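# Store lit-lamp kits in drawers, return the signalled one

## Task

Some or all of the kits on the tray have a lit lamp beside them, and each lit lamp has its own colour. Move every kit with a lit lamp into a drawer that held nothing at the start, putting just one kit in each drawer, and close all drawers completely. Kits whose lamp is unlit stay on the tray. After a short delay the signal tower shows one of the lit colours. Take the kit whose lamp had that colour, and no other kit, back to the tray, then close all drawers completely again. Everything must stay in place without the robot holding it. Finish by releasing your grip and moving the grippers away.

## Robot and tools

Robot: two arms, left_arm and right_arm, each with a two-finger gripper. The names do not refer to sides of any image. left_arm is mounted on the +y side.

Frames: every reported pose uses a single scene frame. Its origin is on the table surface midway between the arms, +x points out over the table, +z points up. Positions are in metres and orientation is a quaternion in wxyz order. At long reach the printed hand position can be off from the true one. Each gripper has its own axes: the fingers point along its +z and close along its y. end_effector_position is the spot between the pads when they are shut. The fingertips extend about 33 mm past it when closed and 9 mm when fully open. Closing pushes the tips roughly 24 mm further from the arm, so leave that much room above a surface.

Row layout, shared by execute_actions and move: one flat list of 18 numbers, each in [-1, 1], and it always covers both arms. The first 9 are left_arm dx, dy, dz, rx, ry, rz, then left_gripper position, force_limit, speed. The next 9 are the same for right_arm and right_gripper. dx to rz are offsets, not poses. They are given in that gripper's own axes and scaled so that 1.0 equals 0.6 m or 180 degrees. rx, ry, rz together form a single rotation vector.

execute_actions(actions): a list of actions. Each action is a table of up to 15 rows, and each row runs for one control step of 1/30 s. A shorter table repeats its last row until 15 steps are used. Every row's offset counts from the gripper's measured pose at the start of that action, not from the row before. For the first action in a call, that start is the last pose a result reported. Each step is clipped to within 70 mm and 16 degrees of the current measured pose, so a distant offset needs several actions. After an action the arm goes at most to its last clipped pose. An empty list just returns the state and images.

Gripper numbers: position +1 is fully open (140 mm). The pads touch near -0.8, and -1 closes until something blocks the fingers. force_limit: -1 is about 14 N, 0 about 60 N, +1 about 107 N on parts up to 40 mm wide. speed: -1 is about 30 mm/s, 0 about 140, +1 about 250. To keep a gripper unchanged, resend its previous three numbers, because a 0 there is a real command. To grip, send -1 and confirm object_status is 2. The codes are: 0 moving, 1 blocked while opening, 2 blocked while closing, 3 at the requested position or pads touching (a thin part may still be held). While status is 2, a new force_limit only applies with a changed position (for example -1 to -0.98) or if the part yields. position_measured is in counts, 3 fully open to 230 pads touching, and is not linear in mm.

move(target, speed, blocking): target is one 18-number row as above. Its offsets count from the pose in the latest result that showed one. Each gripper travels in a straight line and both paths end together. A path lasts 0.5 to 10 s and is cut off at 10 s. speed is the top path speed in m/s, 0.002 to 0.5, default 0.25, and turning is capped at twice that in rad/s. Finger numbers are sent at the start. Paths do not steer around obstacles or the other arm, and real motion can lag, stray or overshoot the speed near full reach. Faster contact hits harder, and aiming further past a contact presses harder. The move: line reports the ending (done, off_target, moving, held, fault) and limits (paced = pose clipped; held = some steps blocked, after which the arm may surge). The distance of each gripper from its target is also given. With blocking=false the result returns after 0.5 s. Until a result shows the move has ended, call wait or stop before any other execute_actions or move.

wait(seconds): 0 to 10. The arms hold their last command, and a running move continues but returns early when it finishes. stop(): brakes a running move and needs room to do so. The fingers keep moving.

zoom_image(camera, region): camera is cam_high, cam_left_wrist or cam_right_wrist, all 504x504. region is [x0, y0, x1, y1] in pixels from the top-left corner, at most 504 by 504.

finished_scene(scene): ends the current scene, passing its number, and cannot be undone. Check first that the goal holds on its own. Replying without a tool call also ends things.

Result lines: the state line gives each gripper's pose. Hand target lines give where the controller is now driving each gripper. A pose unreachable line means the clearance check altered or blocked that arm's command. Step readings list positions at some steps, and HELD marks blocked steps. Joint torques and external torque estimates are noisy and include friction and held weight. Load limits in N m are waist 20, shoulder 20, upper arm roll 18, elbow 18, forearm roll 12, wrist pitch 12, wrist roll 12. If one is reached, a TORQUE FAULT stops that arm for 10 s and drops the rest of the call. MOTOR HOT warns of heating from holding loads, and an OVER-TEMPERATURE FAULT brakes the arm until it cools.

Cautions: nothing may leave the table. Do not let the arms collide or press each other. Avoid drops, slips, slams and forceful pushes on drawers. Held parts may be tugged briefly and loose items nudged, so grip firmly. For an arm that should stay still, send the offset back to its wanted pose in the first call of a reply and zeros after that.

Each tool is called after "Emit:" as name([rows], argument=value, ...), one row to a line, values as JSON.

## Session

Emit:
execute_actions(actions=[])

Scene clock: 0.00 s.
left_arm: end_effector_position=(+0.0002, +0.0096, +0.2599) position_measured=3 object_status=3 end_effector_quat_wxyz=(+0.176, +0.235, +0.901, +0.319) | right_arm: end_effector_position=(+0.2487, -0.6056, +0.3349) position_measured=3 object_status=3 end_effector_quat_wxyz=(+0.223, +0.969, -0.072, -0.082)
Joint positions: left_arm=[-1.568 -0.026 -0.058 -2.079  0.379  1.404  0.258] | right_arm=[-0.369 -0.722  0.034 -2.493 -0.445  1.645 -1.557]
Joint velocities: left_arm=[-0.001 -0.001  0.    -0.    -0.     0.001 -0.001] | right_arm=[ 0.001  0.001 -0.001 -0.    -0.001 -0.001 -0.001]
Joint torques (N m, as the joint torque sensors report them, + toward a larger angle): no reading
External joint torques (N m, as the arm's controller estimates them; a push from outside toward a larger angle lowers the number): no reading
Hand target (left_arm): +0.000, +0.010, +0.260; +0.176, +0.235, +0.901, +0.319
Hand target (right_arm): +0.249, -0.606, +0.335; +0.223, +0.969, -0.072, -0.082

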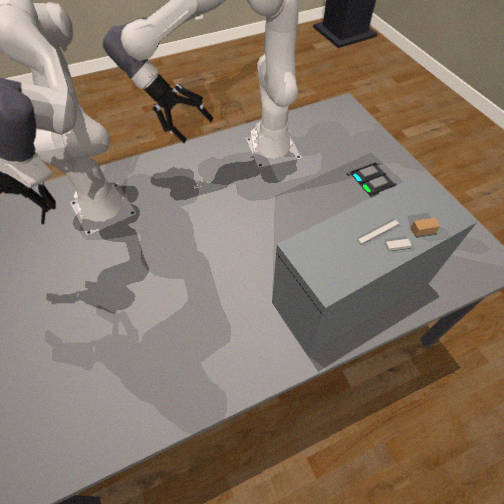

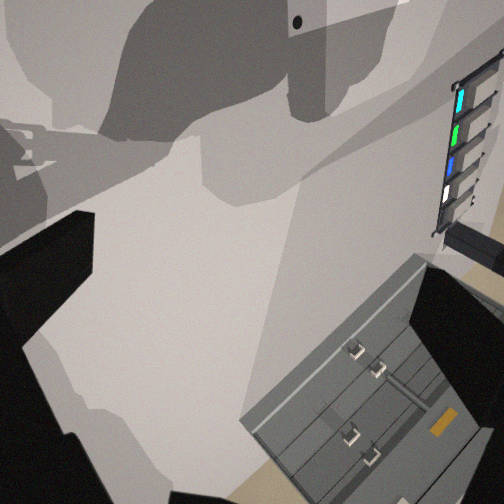

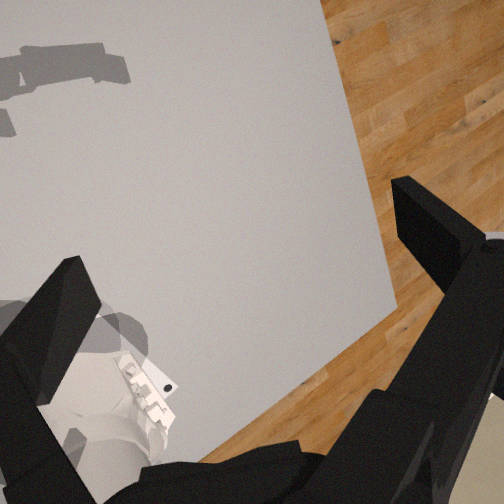

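Emit:
move(target=[-0.146,0.67,0.545,0.133,-0.125,-0.224,-1,0,0,0,0,0,0,0,0,1,0,0])

Emit:
move(target=[0,0,0,0,-0.08,0,-0.2,0,0,0,0,0,0,0,0,1,0,0])

Scene clock: 7.20 s.
left_arm: end_effector_position=(+0.3504, +0.4199, +0.2928) position_measured=233 object_status=3 end_effector_quat_wxyz=(+0.380, -0.020, +0.925, +0.014) | right_arm: end_effector_position=(+0.2487, -0.6056, +0.3349) position_measured=3 object_status=3 end_effector_quat_wxyz=(+0.223, +0.969, -0.072, -0.082)
Joint positions: left_arm=[-0.637 -1.772  0.884 -3.025  1.425  1.885  0.84 ] | right_arm=[-0.369 -0.722  0.034 -2.493 -0.445  1.645 -1.557]
Joint velocities: left_arm=[0.003 0.001 0.    0.001 0.    0.009 0.029] | right_arm=[-0.001 -0.001 -0.     0.001 -0.     0.001 -0.002]
Joint torques (N m, as the joint torque sensors report them, + toward a larger angle): left_arm=[  3.09  10.24 -13.88   9.89   2.31   3.39   0.17] | right_arm=[-0.28 -6.6   0.41 24.45 -0.3   1.95  0.13]
External joint torques (N m, as the arm's controller estimates them; a push from outside toward a larger angle lowers the number): left_arm=[ 3.02 -2.56  0.01 -2.84  0.9   0.39  0.19] | right_arm=[-0.25  0.51  1.    0.4  -0.11  0.03  0.11]
Hand target (left_arm): +0.351, +0.420, +0.293; +0.382, -0.013, +0.924, +0.017
Hand target (right_arm): +0.249, -0.606, +0.335; +0.223, +0.969, -0.072, -0.082
Off the commanded pose (left_arm): 0.021 m, 3 deg.
Off the commanded pose (right_arm): 0.000 m, 0 deg.
joint sent to its limit (left arm) — the command would take joint 2 (shoulder) past its lower limit and joint 4 (elbow) past its lower limit, so those joints were sent only as far as their limits.
move: off_target (left_arm)

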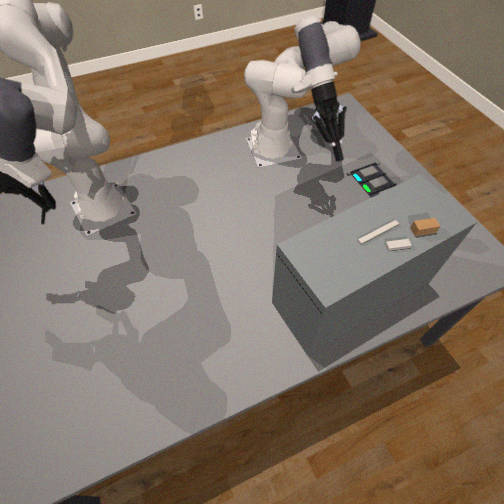

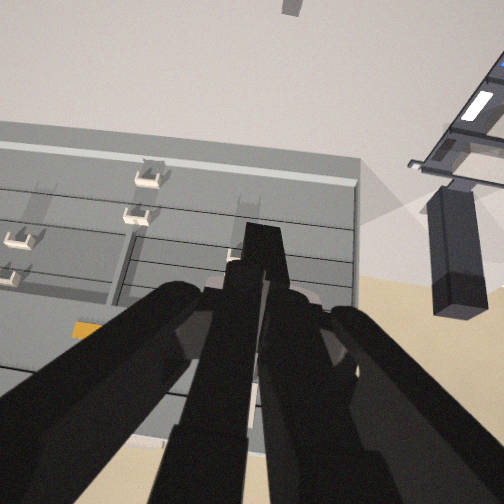

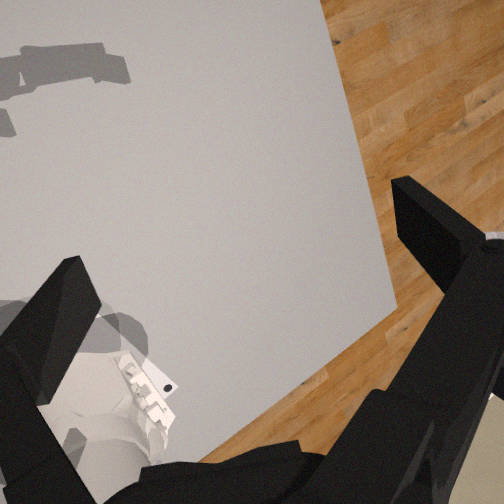

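Scene clock: 8.03 s.
left_arm: end_effector_position=(+0.3518, +0.4223, +0.2935) position_measured=154 object_status=3 end_effector_quat_wxyz=(+0.383, -0.021, +0.923, +0.008) | right_arm: end_effector_position=(+0.2487, -0.6056, +0.3349) position_measured=3 object_status=3 end_effector_quat_wxyz=(+0.223, +0.969, -0.072, -0.082)
Joint positions: left_arm=[-0.613 -1.772  0.9   -3.026  1.425  1.911  0.855] | right_arm=[-0.369 -0.722  0.034 -2.493 -0.445  1.645 -1.557]
Joint velocities: left_arm=[ 0.013 -0.001  0.009  0.001 -0.003  0.018  0.024] | right_arm=[ 0.    -0.001  0.    -0.    -0.001 -0.    -0.001]
Joint torques (N m, as the joint torque sensors report them, + toward a larger angle): left_arm=[  1.75  10.09 -13.51  10.93   0.04   3.48   0.2 ] | right_arm=[-0.27 -6.64  0.44 24.54 -0.28  1.9   0.14]
External joint torques (N m, as the arm's controller estimates them; a push from outside toward a larger angle lowers the number): left_arm=[ 1.79 -2.61  0.49 -1.5  -1.31  0.44  0.22] | right_arm=[-0.3   0.47  0.95  0.49 -0.09 -0.02  0.12]
Hand target (left_arm): +0.351, +0.420, +0.293; +0.383, -0.016, +0.923, +0.006
Hand target (right_arm): +0.249, -0.606, +0.335; +0.223, +0.969, -0.072, -0.082
Off the commanded pose (left_arm): 0.003 m, 14 deg.
Off the commanded pose (right_arm): 0.000 m, 0 deg.
joint sent to its limit (left arm) — the command would take joint 2 (shoulder) past its lower limit and joint 4 (elbow) past its lower limit, so those joints were sent only as far as their limits.
move: off_target (left_arm)

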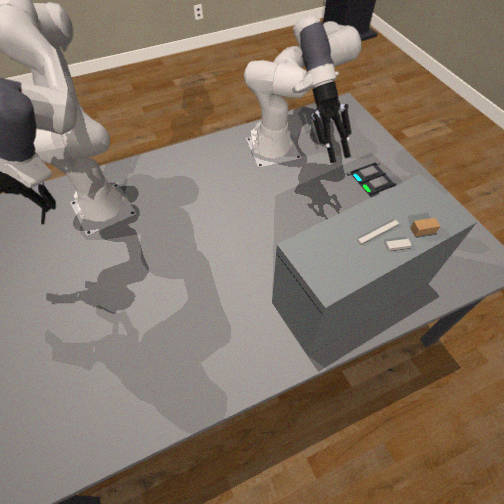

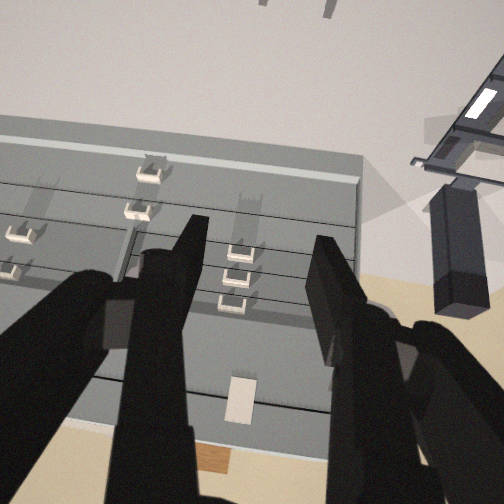

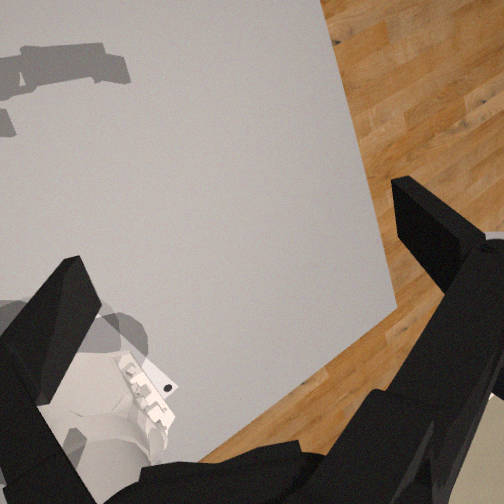

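Emit:
move(target=[-0.09,-0.01,0.215,0,0,0,-0.2,0,0,0.213,-0.495,-0.135,0.32,0.572,-0.287,1,0,0], speed=0.4)

Scene clock: 16.03 s.
left_arm: end_effector_position=(+0.4824, +0.4169, +0.2414) position_measured=154 object_status=3 end_effector_quat_wxyz=(+0.385, -0.015, +0.923, +0.010) | right_arm: end_effector_position=(+0.3746, -0.3790, +0.2752) position_measured=3 object_status=3 end_effector_quat_wxyz=(-0.210, +0.799, +0.326, +0.459)
Joint positions: left_arm=[-1.024 -1.535  1.256 -2.743  1.877  2.006  0.646] | right_arm=[ 0.313 -1.596 -1.37  -3.053 -0.754  2.443 -2.256]
Joint velocities: left_arm=[-0.002  0.001  0.002  0.002  0.012  0.    -0.016] | right_arm=[ 0.001  0.001 -0.    -0.    -0.    -0.     0.   ]
Joint torques (N m, as the joint torque sensors report them, + toward a larger angle): left_arm=[ -0.96  12.65 -22.93   6.65   2.33   3.02  -0.08] | right_arm=[-1.72 11.34 17.61  4.33  0.65  2.67  0.21]
External joint torques (N m, as the arm's controller estimates them; a push from outside toward a larger angle lowers the number): left_arm=[-1.   -1.82 -0.28  0.02  1.04  0.26 -0.06] | right_arm=[-1.77  0.74  2.77 -0.24  0.15 -0.1   0.19]
Hand target (left_arm): +0.484, +0.418, +0.242; +0.387, -0.019, +0.922, +0.009
Hand target (right_arm): +0.375, -0.380, +0.275; -0.209, +0.800, +0.325, +0.458
Off the commanded pose (left_arm): 0.005 m, 1 deg.
Off the commanded pose (right_arm): 0.069 m, 33 deg; position and orientation clipped at the last step of the last action.
move: held (right_arm), off_target (left_arm); limits=paced,held; held on 26 of 97 steps (right_arm), including the last (right_arm)
pose unreachable (right arm): on one or more control steps of this call, first in action 0 (counted from 0), this arm could not follow its commanded pose, so it was not sent that pose on those steps. On the call's last step it was still not sent that pose. It may still have moved: this result reports where it is.
cause: the commanded pose would bring two parts of the arm too close to each other (joints 2 (shoulder) to 5 (forearm roll) lie between them).

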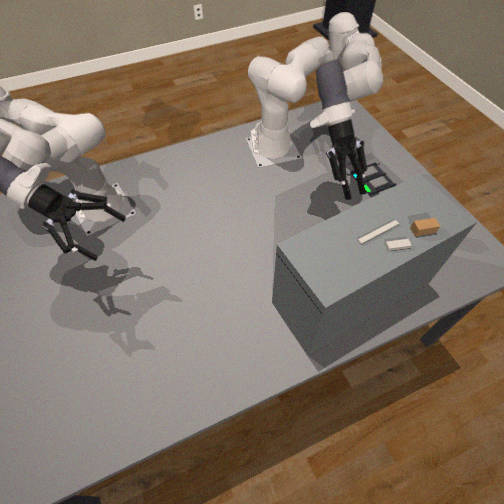

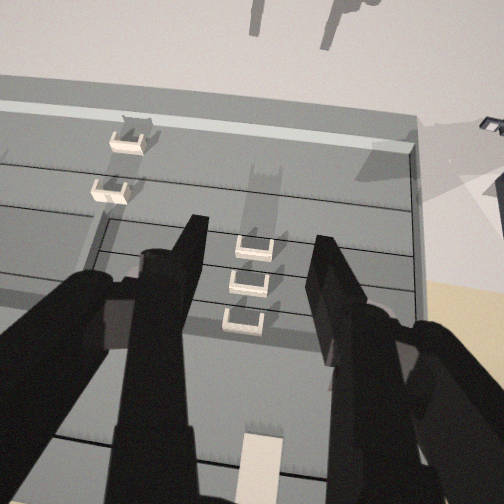

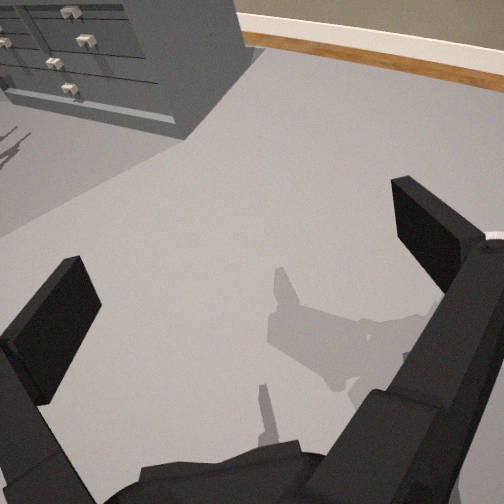

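Emit:
move(target=[-0.058,-0.012,0.13,0.01,0,0,-0.2,0,0,0.05,0.095,0.08,0.08,0.1,0,1,0,0])

Scene clock: 21.27 s.
left_arm: end_effector_position=(+0.5614, +0.4108, +0.2109) position_measured=154 object_status=3 end_effector_quat_wxyz=(+0.385, -0.010, +0.923, -0.004) | right_arm: end_effector_position=(+0.4540, -0.3806, +0.2827) position_measured=3 object_status=3 end_effector_quat_wxyz=(-0.354, +0.686, +0.344, +0.534)
Joint positions: left_arm=[-1.257 -1.528  1.404 -2.523  2.008  2.048  0.636] | right_arm=[ 0.72  -1.767 -1.669 -2.706 -0.635  2.449 -2.572]
Joint velocities: left_arm=[-0.002  0.     0.     0.001  0.001  0.001 -0.001] | right_arm=[ 0.     0.    -0.001  0.001  0.003 -0.001 -0.032]
Joint torques (N m, as the joint torque sensors report them, + toward a larger angle): left_arm=[ -1.7   15.11 -27.77   4.8    2.17   3.33   0.17] | right_arm=[ 0.92 12.5  22.1  -4.4   0.93  0.97 -0.27]
External joint torques (N m, as the arm's controller estimates them; a push from outside toward a larger angle lowers the number): left_arm=[-1.74 -3.26 -0.52  1.25  0.95  0.54  0.19] | right_arm=[ 0.93 -1.59 -0.6   0.51  0.9  -0.49 -0.29]
Hand target (left_arm): +0.563, +0.410, +0.211; +0.386, -0.009, +0.922, -0.005
Hand target (right_arm): +0.454, -0.380, +0.282; -0.354, +0.682, +0.348, +0.537
Off the commanded pose (left_arm): 0.002 m, 0 deg.
Off the commanded pose (right_arm): 0.007 m, 0 deg.
joint sent to its limit (right arm) — the command would take joint 2 (shoulder) past its lower limit, so that joint was sent only as far as its limit.
move: off_target (right_arm)

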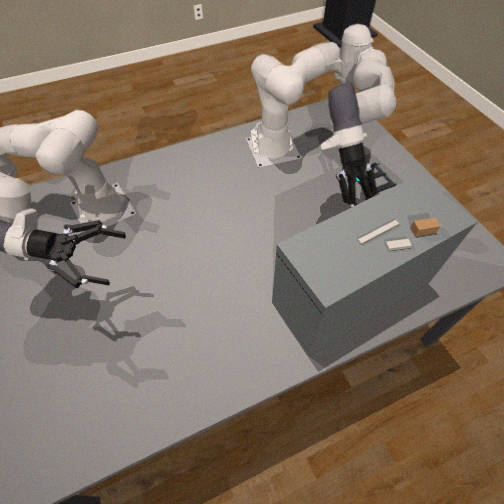

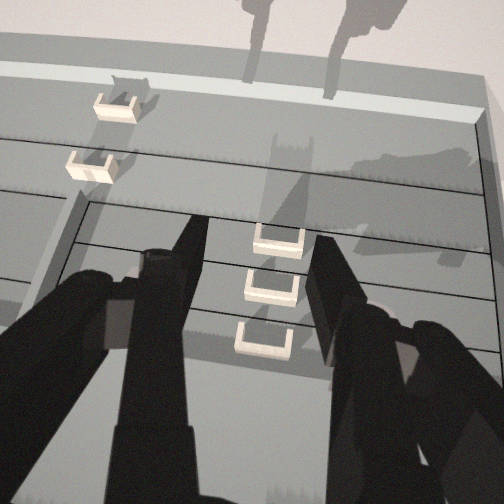

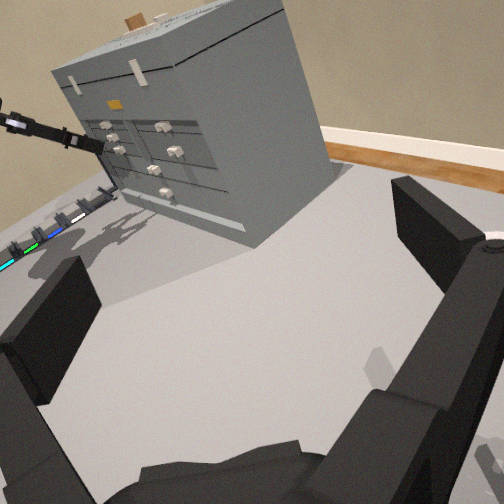

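Emit:
move(target=[-0.014,0.016,0.059,0,0,0,-0.2,0,0,0,0,0,0,0,0,1,0,0], speed=0.08)

Emit:
zoom_image(camera="cam_right_wrist", region=[60,100,200,210])

Scene clock: 23.93 s.
left_arm: end_effector_position=(+0.5906, +0.4204, +0.1910) position_measured=154 object_status=3 end_effector_quat_wxyz=(+0.382, -0.013, +0.924, -0.004) | right_arm: end_effector_position=(+0.4540, -0.3806, +0.2825) position_measured=3 object_status=3 end_effector_quat_wxyz=(-0.352, +0.684, +0.347, +0.536)
Joint positions: left_arm=[-1.323 -1.535  1.465 -2.432  2.054  2.077  0.646] | right_arm=[ 0.72  -1.767 -1.669 -2.706 -0.635  2.448 -2.581]
Joint velocities: left_arm=[-0.001 -0.001  0.     0.003  0.004  0.012  0.006] | right_arm=[ 0.    -0.001  0.     0.    -0.001  0.     0.001]
Joint torques (N m, as the joint torque sensors report them, + toward a larger angle): left_arm=[ -1.05  17.83 -29.42   4.26   1.97   3.13   0.34] | right_arm=[-0.52 14.77 24.09 -6.27  0.57  1.59  0.45]
External joint torques (N m, as the arm's controller estimates them; a push from outside toward a larger angle lowers the number): left_arm=[-1.15 -2.48 -0.6   1.96  0.81  0.32  0.36] | right_arm=[-0.5   0.69  1.36 -1.38  0.53  0.12  0.42]
Hand target (left_arm): +0.592, +0.420, +0.191; +0.385, -0.009, +0.923, -0.004
Hand target (right_arm): +0.454, -0.381, +0.283; -0.354, +0.686, +0.344, +0.535
Off the commanded pose (left_arm): 0.002 m, 0 deg.
Off the commanded pose (right_arm): 0.000 m, 0 deg.
move: done

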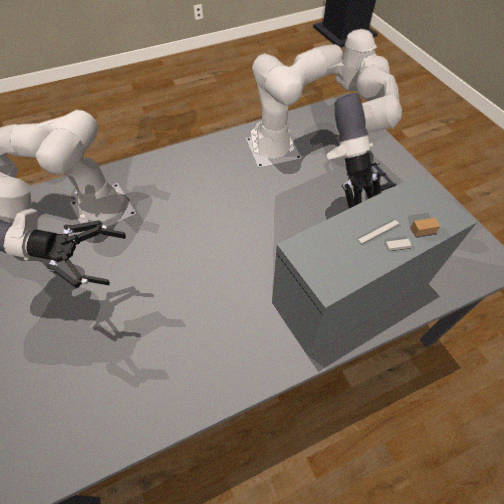

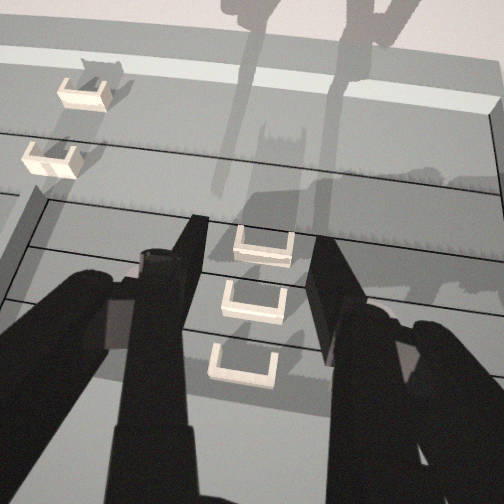

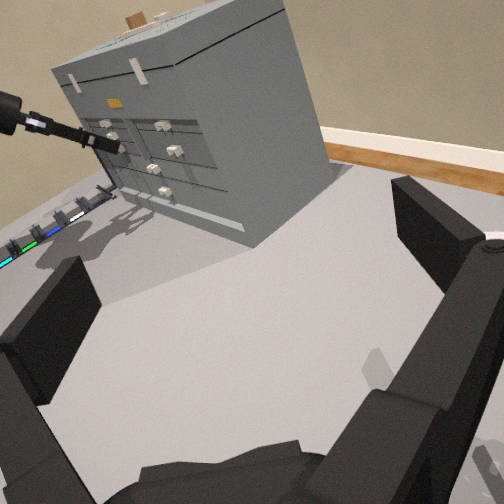

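Region (60, 100, 200, 210) of cam_right_wrist's 504x504 image, scaled by 3.600, with more detail than that image has; it fills the top 396 rows of this view, and the rest is white.

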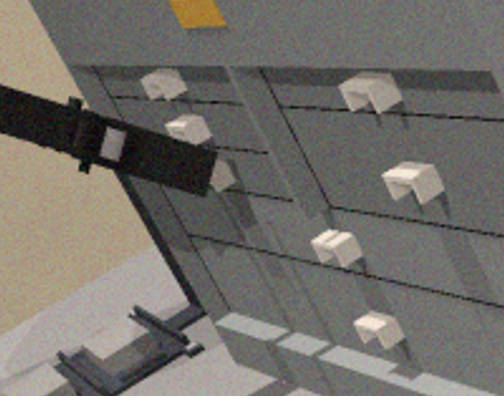

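Emit:
move(target=[-0.014,0,0.021,0,0,0,-0.35,0,0,0,0,0,0,0,0,1,0,0], speed=0.05)

Emit:
move(target=[0,0,0,0,0,0,-0.98,0.4,0,0,0,0,0,0,0,1,0,0])

Emit:
zoom_image(camera="cam_right_wrist", region=[60,100,200,210])

Scene clock: 26.77 s.
left_arm: end_effector_position=(+0.5975, +0.4190, +0.1882) position_measured=173 object_status=3 end_effector_quat_wxyz=(+0.379, -0.015, +0.925, -0.003) | right_arm: end_effector_position=(+0.4540, -0.3806, +0.2824) position_measured=3 object_status=3 end_effector_quat_wxyz=(-0.352, +0.685, +0.347, +0.536)
Joint positions: left_arm=[-1.351 -1.536  1.468 -2.408  2.054  2.067  0.643] | right_arm=[ 0.72  -1.767 -1.669 -2.706 -0.635  2.448 -2.581]
Joint velocities: left_arm=[-0.003 -0.005 -0.003  0.002  0.    -0.005 -0.004] | right_arm=[-0.001 -0.001 -0.001  0.     0.     0.     0.001]
Joint torques (N m, as the joint torque sensors report them, + toward a larger angle): left_arm=[ -8.13  16.22 -25.34  13.71   3.68   4.54   0.49] | right_arm=[-0.29 13.83 23.68 -5.89 -0.14  1.36  0.11]
External joint torques (N m, as the arm's controller estimates them; a push from outside toward a larger angle lowers the number): left_arm=[-8.1  -4.71  3.9  11.61  2.5   1.71  0.51] | right_arm=[-0.18 -0.28  0.97 -1.05 -0.17 -0.11  0.09]
Hand target (left_arm): +0.605, +0.420, +0.188; +0.382, -0.013, +0.924, -0.004
Hand target (right_arm): +0.454, -0.381, +0.282; -0.352, +0.684, +0.347, +0.536
Off the commanded pose (left_arm): 0.008 m, 1 deg.
Off the commanded pose (right_arm): 0.000 m, 0 deg.
move: off_target (left_arm)

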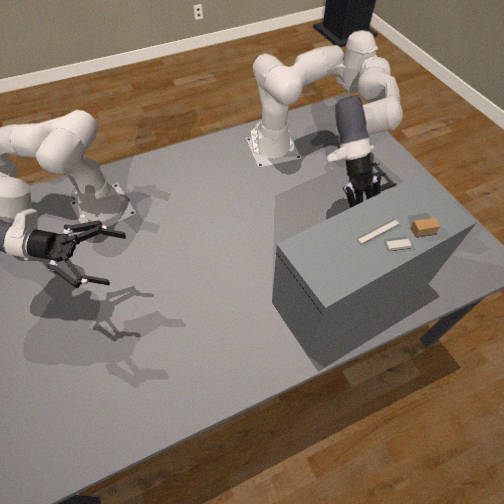

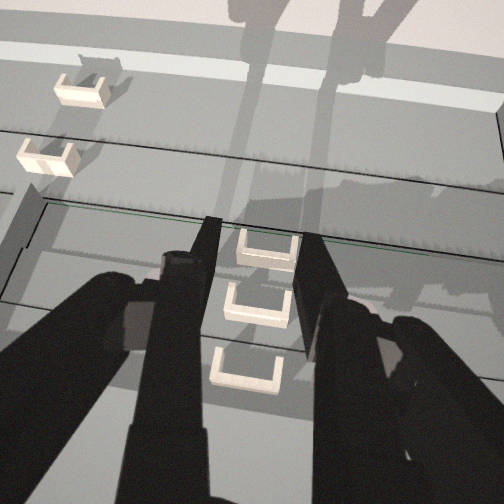

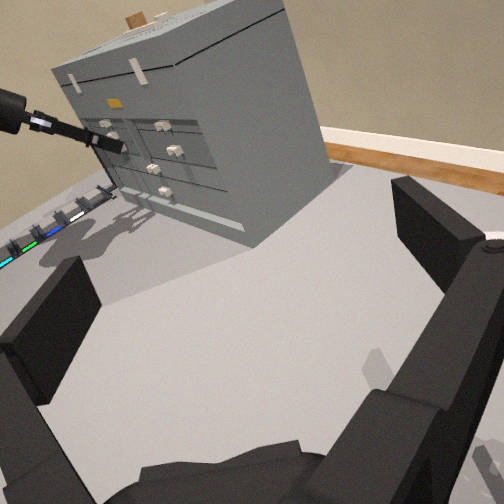

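Scene clock: 27.27 s.
left_arm: end_effector_position=(+0.5954, +0.4221, +0.1882) position_measured=195 object_status=2 end_effector_quat_wxyz=(+0.377, -0.018, +0.926, +0.000) | right_arm: end_effector_position=(+0.4540, -0.3806, +0.2824) position_measured=3 object_status=3 end_effector_quat_wxyz=(-0.352, +0.685, +0.347, +0.536)
Joint positions: left_arm=[-1.345 -1.536  1.464 -2.413  2.052  2.057  0.642] | right_arm=[ 0.72  -1.767 -1.669 -2.706 -0.635  2.448 -2.581]
Joint velocities: left_arm=[ 0.    -0.002  0.     0.    -0.001 -0.002 -0.   ] | right_arm=[ 0.001  0.001 -0.002 -0.     0.001  0.001  0.   ]
Joint torques (N m, as the joint torque sensors report them, + toward a larger angle): left_arm=[ -3.64  15.46 -29.05   3.67   1.87   3.96   0.27] | right_arm=[-0.23 13.72 23.6  -5.85 -0.04  1.37  0.14]
External joint torques (N m, as the arm's controller estimates them; a push from outside toward a larger angle lowers the number): left_arm=[-3.64 -5.29 -0.03  1.44  0.68  1.16  0.29] | right_arm=[-0.25 -0.42  0.91 -0.91 -0.07 -0.08  0.11]
Hand target (left_arm): +0.597, +0.419, +0.188; +0.379, -0.015, +0.925, -0.003
Hand target (right_arm): +0.454, -0.381, +0.282; -0.352, +0.685, +0.347, +0.536
Off the commanded pose (left_arm): 0.004 m, 1 deg.
Off the commanded pose (right_arm): 0.000 m, 0 deg.
move: off_target (left_arm)

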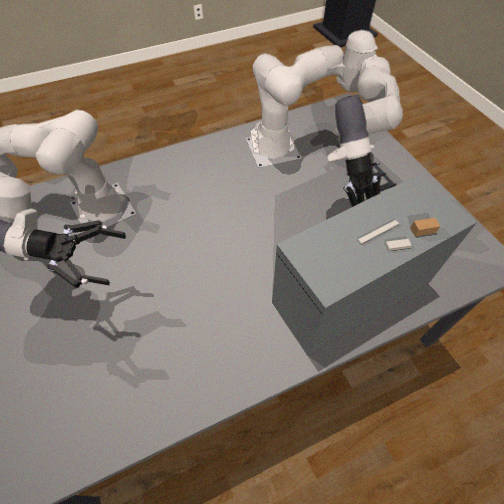

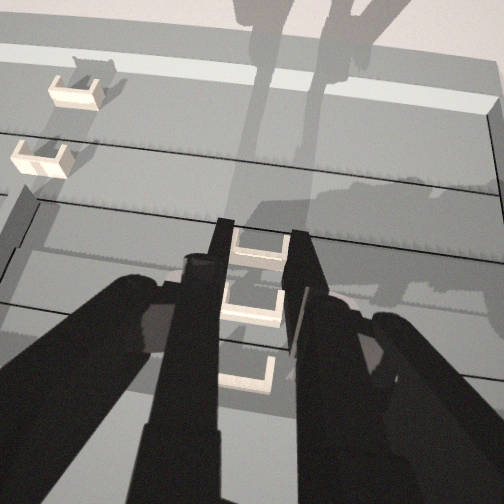

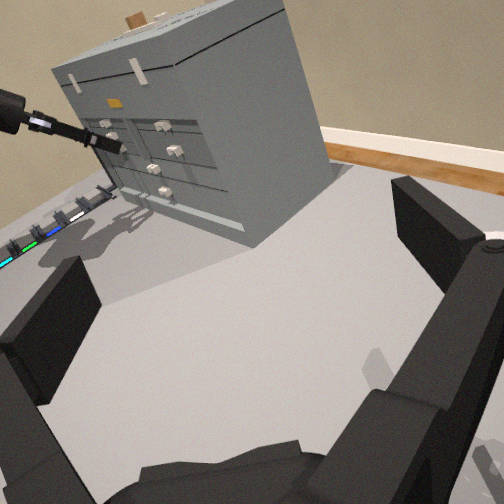

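Region (60, 100, 200, 210) of cam_right_wrist's 504x504 image, scaled by 3.600, with more detail than that image has; it fills the top 396 rows of this view, and the rest is white.

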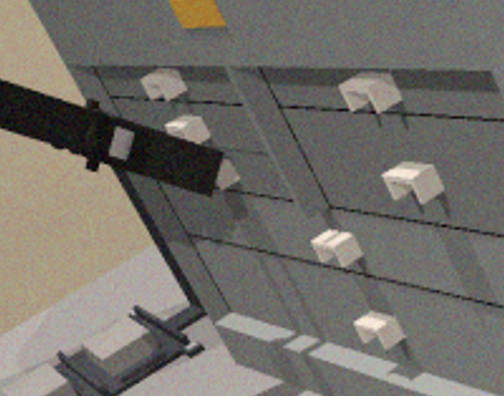

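Emit:
move(target=[0.16,0.004,-0.158,0,0,0,-0.98,0.4,0,0,0,0,0,0,0,1,0,0], speed=0.07)

Emit:
move(target=[0,0,0,0,0,0,-0.2,0,0,0,0,0,0,0,0,1,0,0])

Emit:
move(target=[-0.02,0,-0.12,0,0,0,-0.2,0,0,0,0,0,0,0,0,1,0,0])

Scene clock: 31.87 s.
left_arm: end_effector_position=(+0.4568, +0.4081, +0.1845) position_measured=196 object_status=2 end_effector_quat_wxyz=(+0.373, -0.005, +0.928, -0.008) | right_arm: end_effector_position=(+0.4540, -0.3806, +0.2824) position_measured=3 object_status=3 end_effector_quat_wxyz=(-0.352, +0.685, +0.347, +0.536)
Joint positions: left_arm=[-0.924 -1.541  1.414 -2.83   1.977  2.094  0.659] | right_arm=[ 0.72  -1.767 -1.669 -2.706 -0.635  2.448 -2.581]
Joint velocities: left_arm=[ 0.009  0.008 -0.002 -0.003 -0.01   0.011  0.013] | right_arm=[-0.002 -0.001 -0.     0.     0.001  0.001  0.001]
Joint torques (N m, as the joint torque sensors report them, + toward a larger angle): left_arm=[  8.7   13.04 -26.39   8.35   1.63   1.5   -0.19] | right_arm=[-0.34 13.85 23.9  -5.93 -0.11  1.36  0.15]
External joint torques (N m, as the arm's controller estimates them; a push from outside toward a larger angle lowers the number): left_arm=[ 8.8  -0.1  -4.81  4.65  0.5  -1.35 -0.17] | right_arm=[-0.27 -0.25  1.14 -1.04 -0.15 -0.11  0.13]
Hand target (left_arm): +0.459, +0.424, +0.187; +0.374, -0.017, +0.927, +0.002
Hand target (right_arm): +0.454, -0.381, +0.282; -0.352, +0.685, +0.347, +0.536
Off the commanded pose (left_arm): 0.013 m, 2 deg.
Off the commanded pose (right_arm): 0.000 m, 0 deg.
move: off_target (left_arm)

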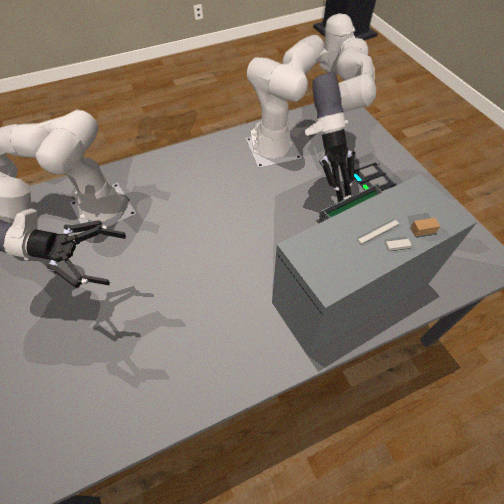

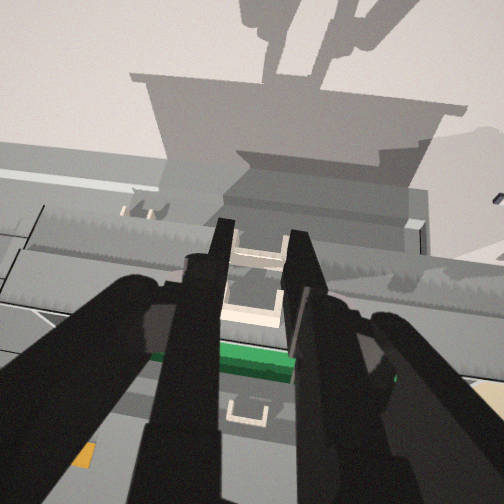

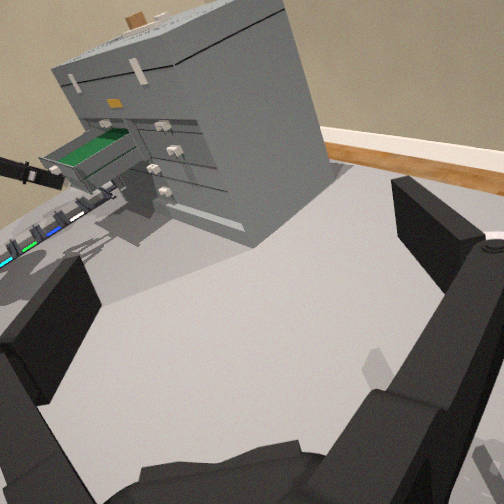

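Scene clock: 32.37 s.
left_arm: end_effector_position=(+0.4565, +0.4073, +0.1842) position_measured=154 object_status=3 end_effector_quat_wxyz=(+0.373, -0.005, +0.928, -0.009) | right_arm: end_effector_position=(+0.4540, -0.3806, +0.2824) position_measured=3 object_status=3 end_effector_quat_wxyz=(-0.352, +0.685, +0.347, +0.536)
Joint positions: left_arm=[-0.924 -1.541  1.414 -2.831  1.977  2.094  0.659] | right_arm=[ 0.72  -1.767 -1.669 -2.706 -0.635  2.448 -2.581]
Joint velocities: left_arm=[-0.001  0.002  0.001  0.001 -0.002 -0.     0.   ] | right_arm=[ 0.    -0.001 -0.001 -0.     0.001  0.    -0.001]
Joint torques (N m, as the joint torque sensors report them, + toward a larger angle): left_arm=[  0.83  11.52 -22.26   4.38   1.04   2.83   0.05] | right_arm=[-0.58 13.76 23.88 -5.87 -0.03  1.38  0.12]
External joint torques (N m, as the arm's controller estimates them; a push from outside toward a larger angle lowers the number): left_arm=[ 0.88 -1.7  -0.7   0.71 -0.07 -0.01  0.07] | right_arm=[-0.61 -0.33  1.19 -0.94 -0.07 -0.07  0.1 ]
Hand target (left_arm): +0.457, +0.408, +0.184; +0.373, -0.005, +0.928, -0.008
Hand target (right_arm): +0.454, -0.381, +0.282; -0.352, +0.685, +0.347, +0.536
Off the commanded pose (left_arm): 0.001 m, 0 deg.
Off the commanded pose (right_arm): 0.000 m, 0 deg.
move: done

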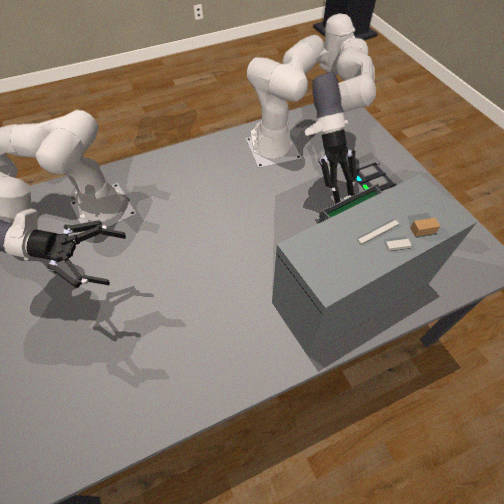

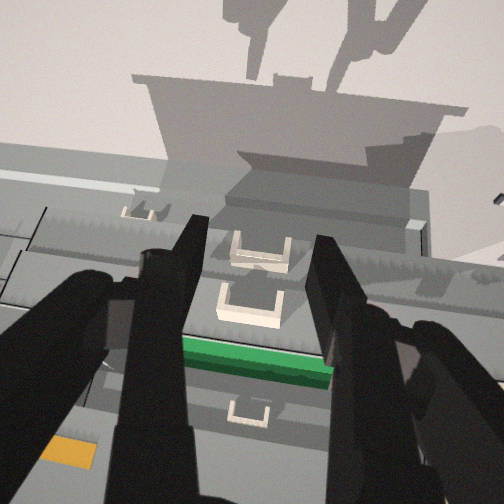

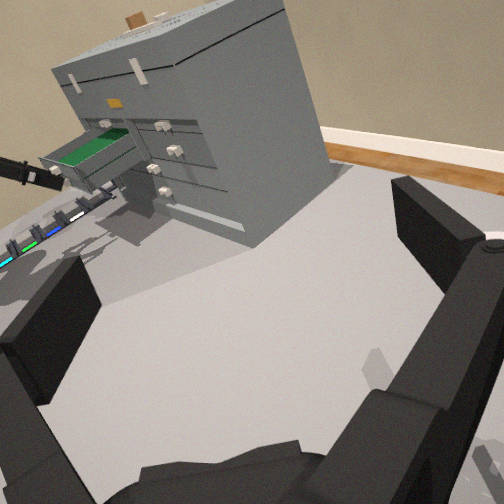

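Scene clock: 33.33 s.
left_arm: end_effector_position=(+0.4168, +0.4100, +0.2469) position_measured=154 object_status=3 end_effector_quat_wxyz=(+0.375, -0.011, +0.927, -0.013) | right_arm: end_effector_position=(+0.4540, -0.3806, +0.2824) position_measured=3 object_status=3 end_effector_quat_wxyz=(-0.352, +0.685, +0.347, +0.536)
Joint positions: left_arm=[-0.79  -1.584  1.167 -2.906  1.698  2.049  0.737] | right_arm=[ 0.72  -1.767 -1.669 -2.706 -0.635  2.448 -2.581]
Joint velocities: left_arm=[ 0.002 -0.    -0.001  0.    -0.017 -0.003  0.034] | right_arm=[-0.    -0.    -0.001  0.     0.001  0.     0.001]
Joint torques (N m, as the joint torque sensors report them, + toward a larger angle): left_arm=[  2.06  11.74 -20.44   7.15  -0.08   2.58   0.29] | right_arm=[-0.57 13.91 23.66 -6.   -0.1   1.37  0.12]
External joint torques (N m, as the arm's controller estimates them; a push from outside toward a larger angle lowers the number): left_arm=[ 2.05 -0.63 -1.71 -1.49 -1.26 -0.37  0.31] | right_arm=[-0.56 -0.19  0.93 -1.09 -0.13 -0.09  0.1 ]
Hand target (left_arm): +0.415, +0.410, +0.245; +0.372, -0.005, +0.928, -0.010
Hand target (right_arm): +0.454, -0.381, +0.282; -0.352, +0.685, +0.347, +0.536
Off the commanded pose (left_arm): 0.003 m, 1 deg.
Off the commanded pose (right_arm): 0.000 m, 0 deg.
move: done

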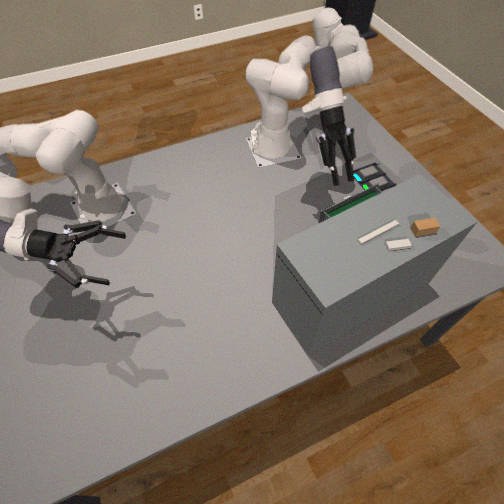

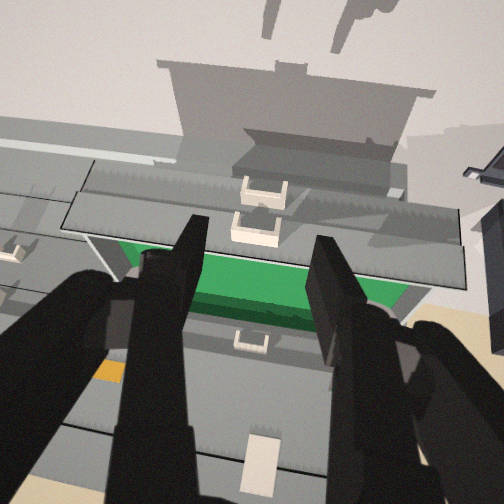

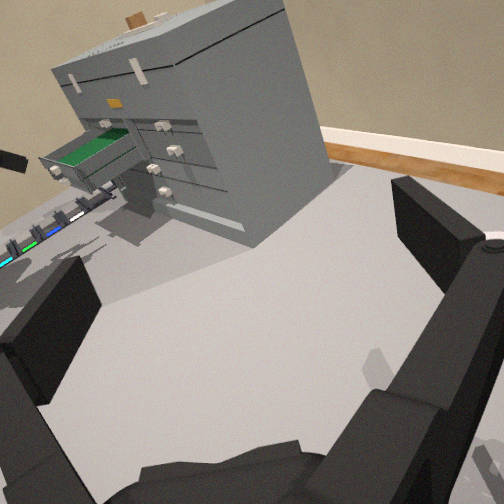

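Emit:
move(target=[0.1,0.43,-0.1,-0.2,0.2,-0.471,-0.2,0,0,0,0,0,0,0,0,1,0,0])

Scene clock: 39.50 s.
left_arm: end_effector_position=(+0.3323, +0.6652, +0.2388) position_measured=154 object_status=3 end_effector_quat_wxyz=(+0.021, +0.702, -0.712, -0.008) | right_arm: end_effector_position=(+0.4540, -0.3806, +0.2824) position_measured=3 object_status=3 end_effector_quat_wxyz=(-0.352, +0.685, +0.347, +0.536)
Joint positions: left_arm=[-0.823 -0.942  1.248 -2.112  0.86   1.612  0.011] | right_arm=[ 0.72  -1.767 -1.669 -2.706 -0.635  2.448 -2.581]
Joint velocities: left_arm=[-0.     0.009  0.002  0.    -0.012  0.001 -0.019] | right_arm=[-0.     0.001 -0.001  0.001  0.    -0.001  0.   ]
Joint torques (N m, as the joint torque sensors report them, + toward a larger angle): left_arm=[ -0.84  16.17 -24.38  16.22  -0.5    1.96  -0.02] | right_arm=[-0.49 13.88 23.79 -5.84 -0.08  1.34  0.13]
External joint torques (N m, as the arm's controller estimates them; a push from outside toward a larger angle lowers the number): left_arm=[-0.78 -0.79 -0.31  0.73 -1.25 -0.43 -0.02] | right_arm=[-0.43 -0.22  1.11 -0.96 -0.12 -0.12  0.11]
Hand target (left_arm): +0.332, +0.664, +0.239; +0.024, +0.706, -0.708, -0.008
Hand target (right_arm): +0.454, -0.381, +0.282; -0.352, +0.685, +0.347, +0.536
Off the commanded pose (left_arm): 0.004 m, 2 deg.
Off the commanded pose (right_arm): 0.000 m, 0 deg.
move: off_target (left_arm)

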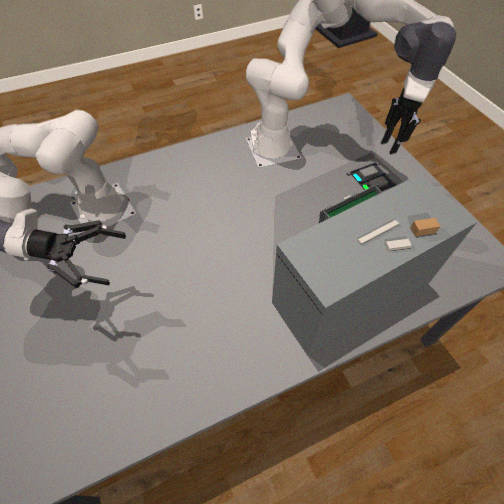

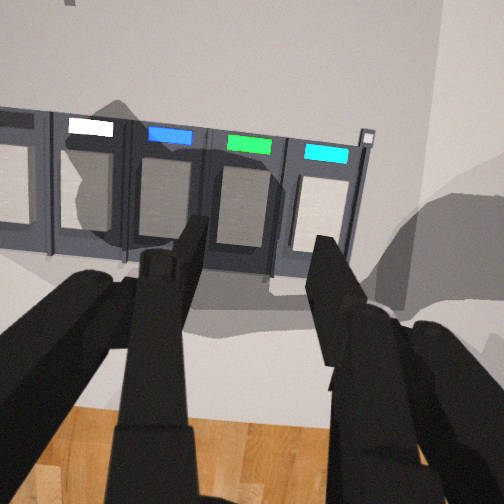

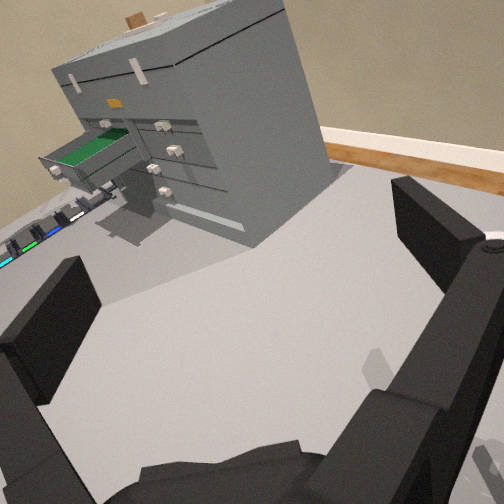

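Emit:
move(target=[-0.042,-0.023,0.267,0.013,0,0,-0.2,0,0,0,0,0,0,0,0,1,0,0])

Scene clock: 44.07 s.
left_arm: end_effector_position=(+0.3386, +0.6849, +0.0767) position_measured=154 object_status=3 end_effector_quat_wxyz=(+0.009, +0.700, -0.714, +0.005) | right_arm: end_effector_position=(+0.4540, -0.3806, +0.2824) position_measured=3 object_status=3 end_effector_quat_wxyz=(-0.352, +0.685, +0.347, +0.536)
Joint positions: left_arm=[-0.898 -1.049  1.589 -2.25   1.138  1.897 -0.039] | right_arm=[ 0.72  -1.767 -1.669 -2.706 -0.635  2.448 -2.581]
Joint velocities: left_arm=[ 0.001  0.001  0.003  0.002 -0.001  0.015 -0.01 ] | right_arm=[-0.001 -0.002  0.001 -0.     0.001  0.     0.001]
Joint torques (N m, as the joint torque sensors report them, + toward a larger angle): left_arm=[ -0.63  19.92 -26.04  11.39   1.73   2.78  -0.09] | right_arm=[-0.55 13.89 23.79 -5.97 -0.09  1.33  0.15]
External joint torques (N m, as the arm's controller estimates them; a push from outside toward a larger angle lowers the number): left_arm=[-0.6  -1.91  0.34  0.18  1.    0.28 -0.09] | right_arm=[-0.56 -0.17  1.06 -1.01 -0.12 -0.13  0.13]
Hand target (left_arm): +0.341, +0.686, +0.077; +0.006, +0.702, -0.712, +0.005
Hand target (right_arm): +0.454, -0.381, +0.282; -0.352, +0.685, +0.347, +0.536
Off the commanded pose (left_arm): 0.003 m, 1 deg.
Off the commanded pose (right_arm): 0.000 m, 0 deg.
move: done

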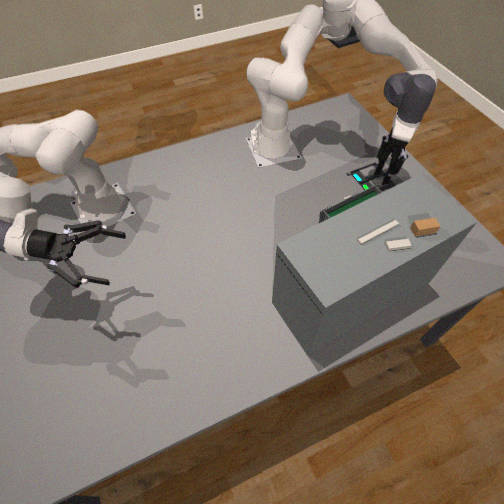

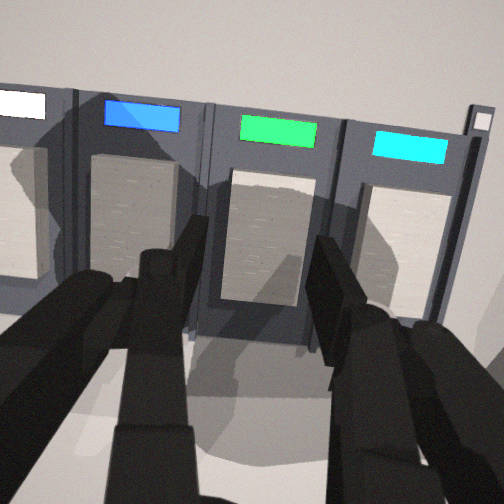

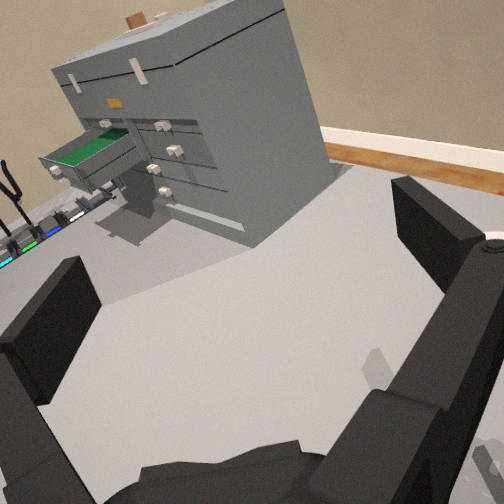

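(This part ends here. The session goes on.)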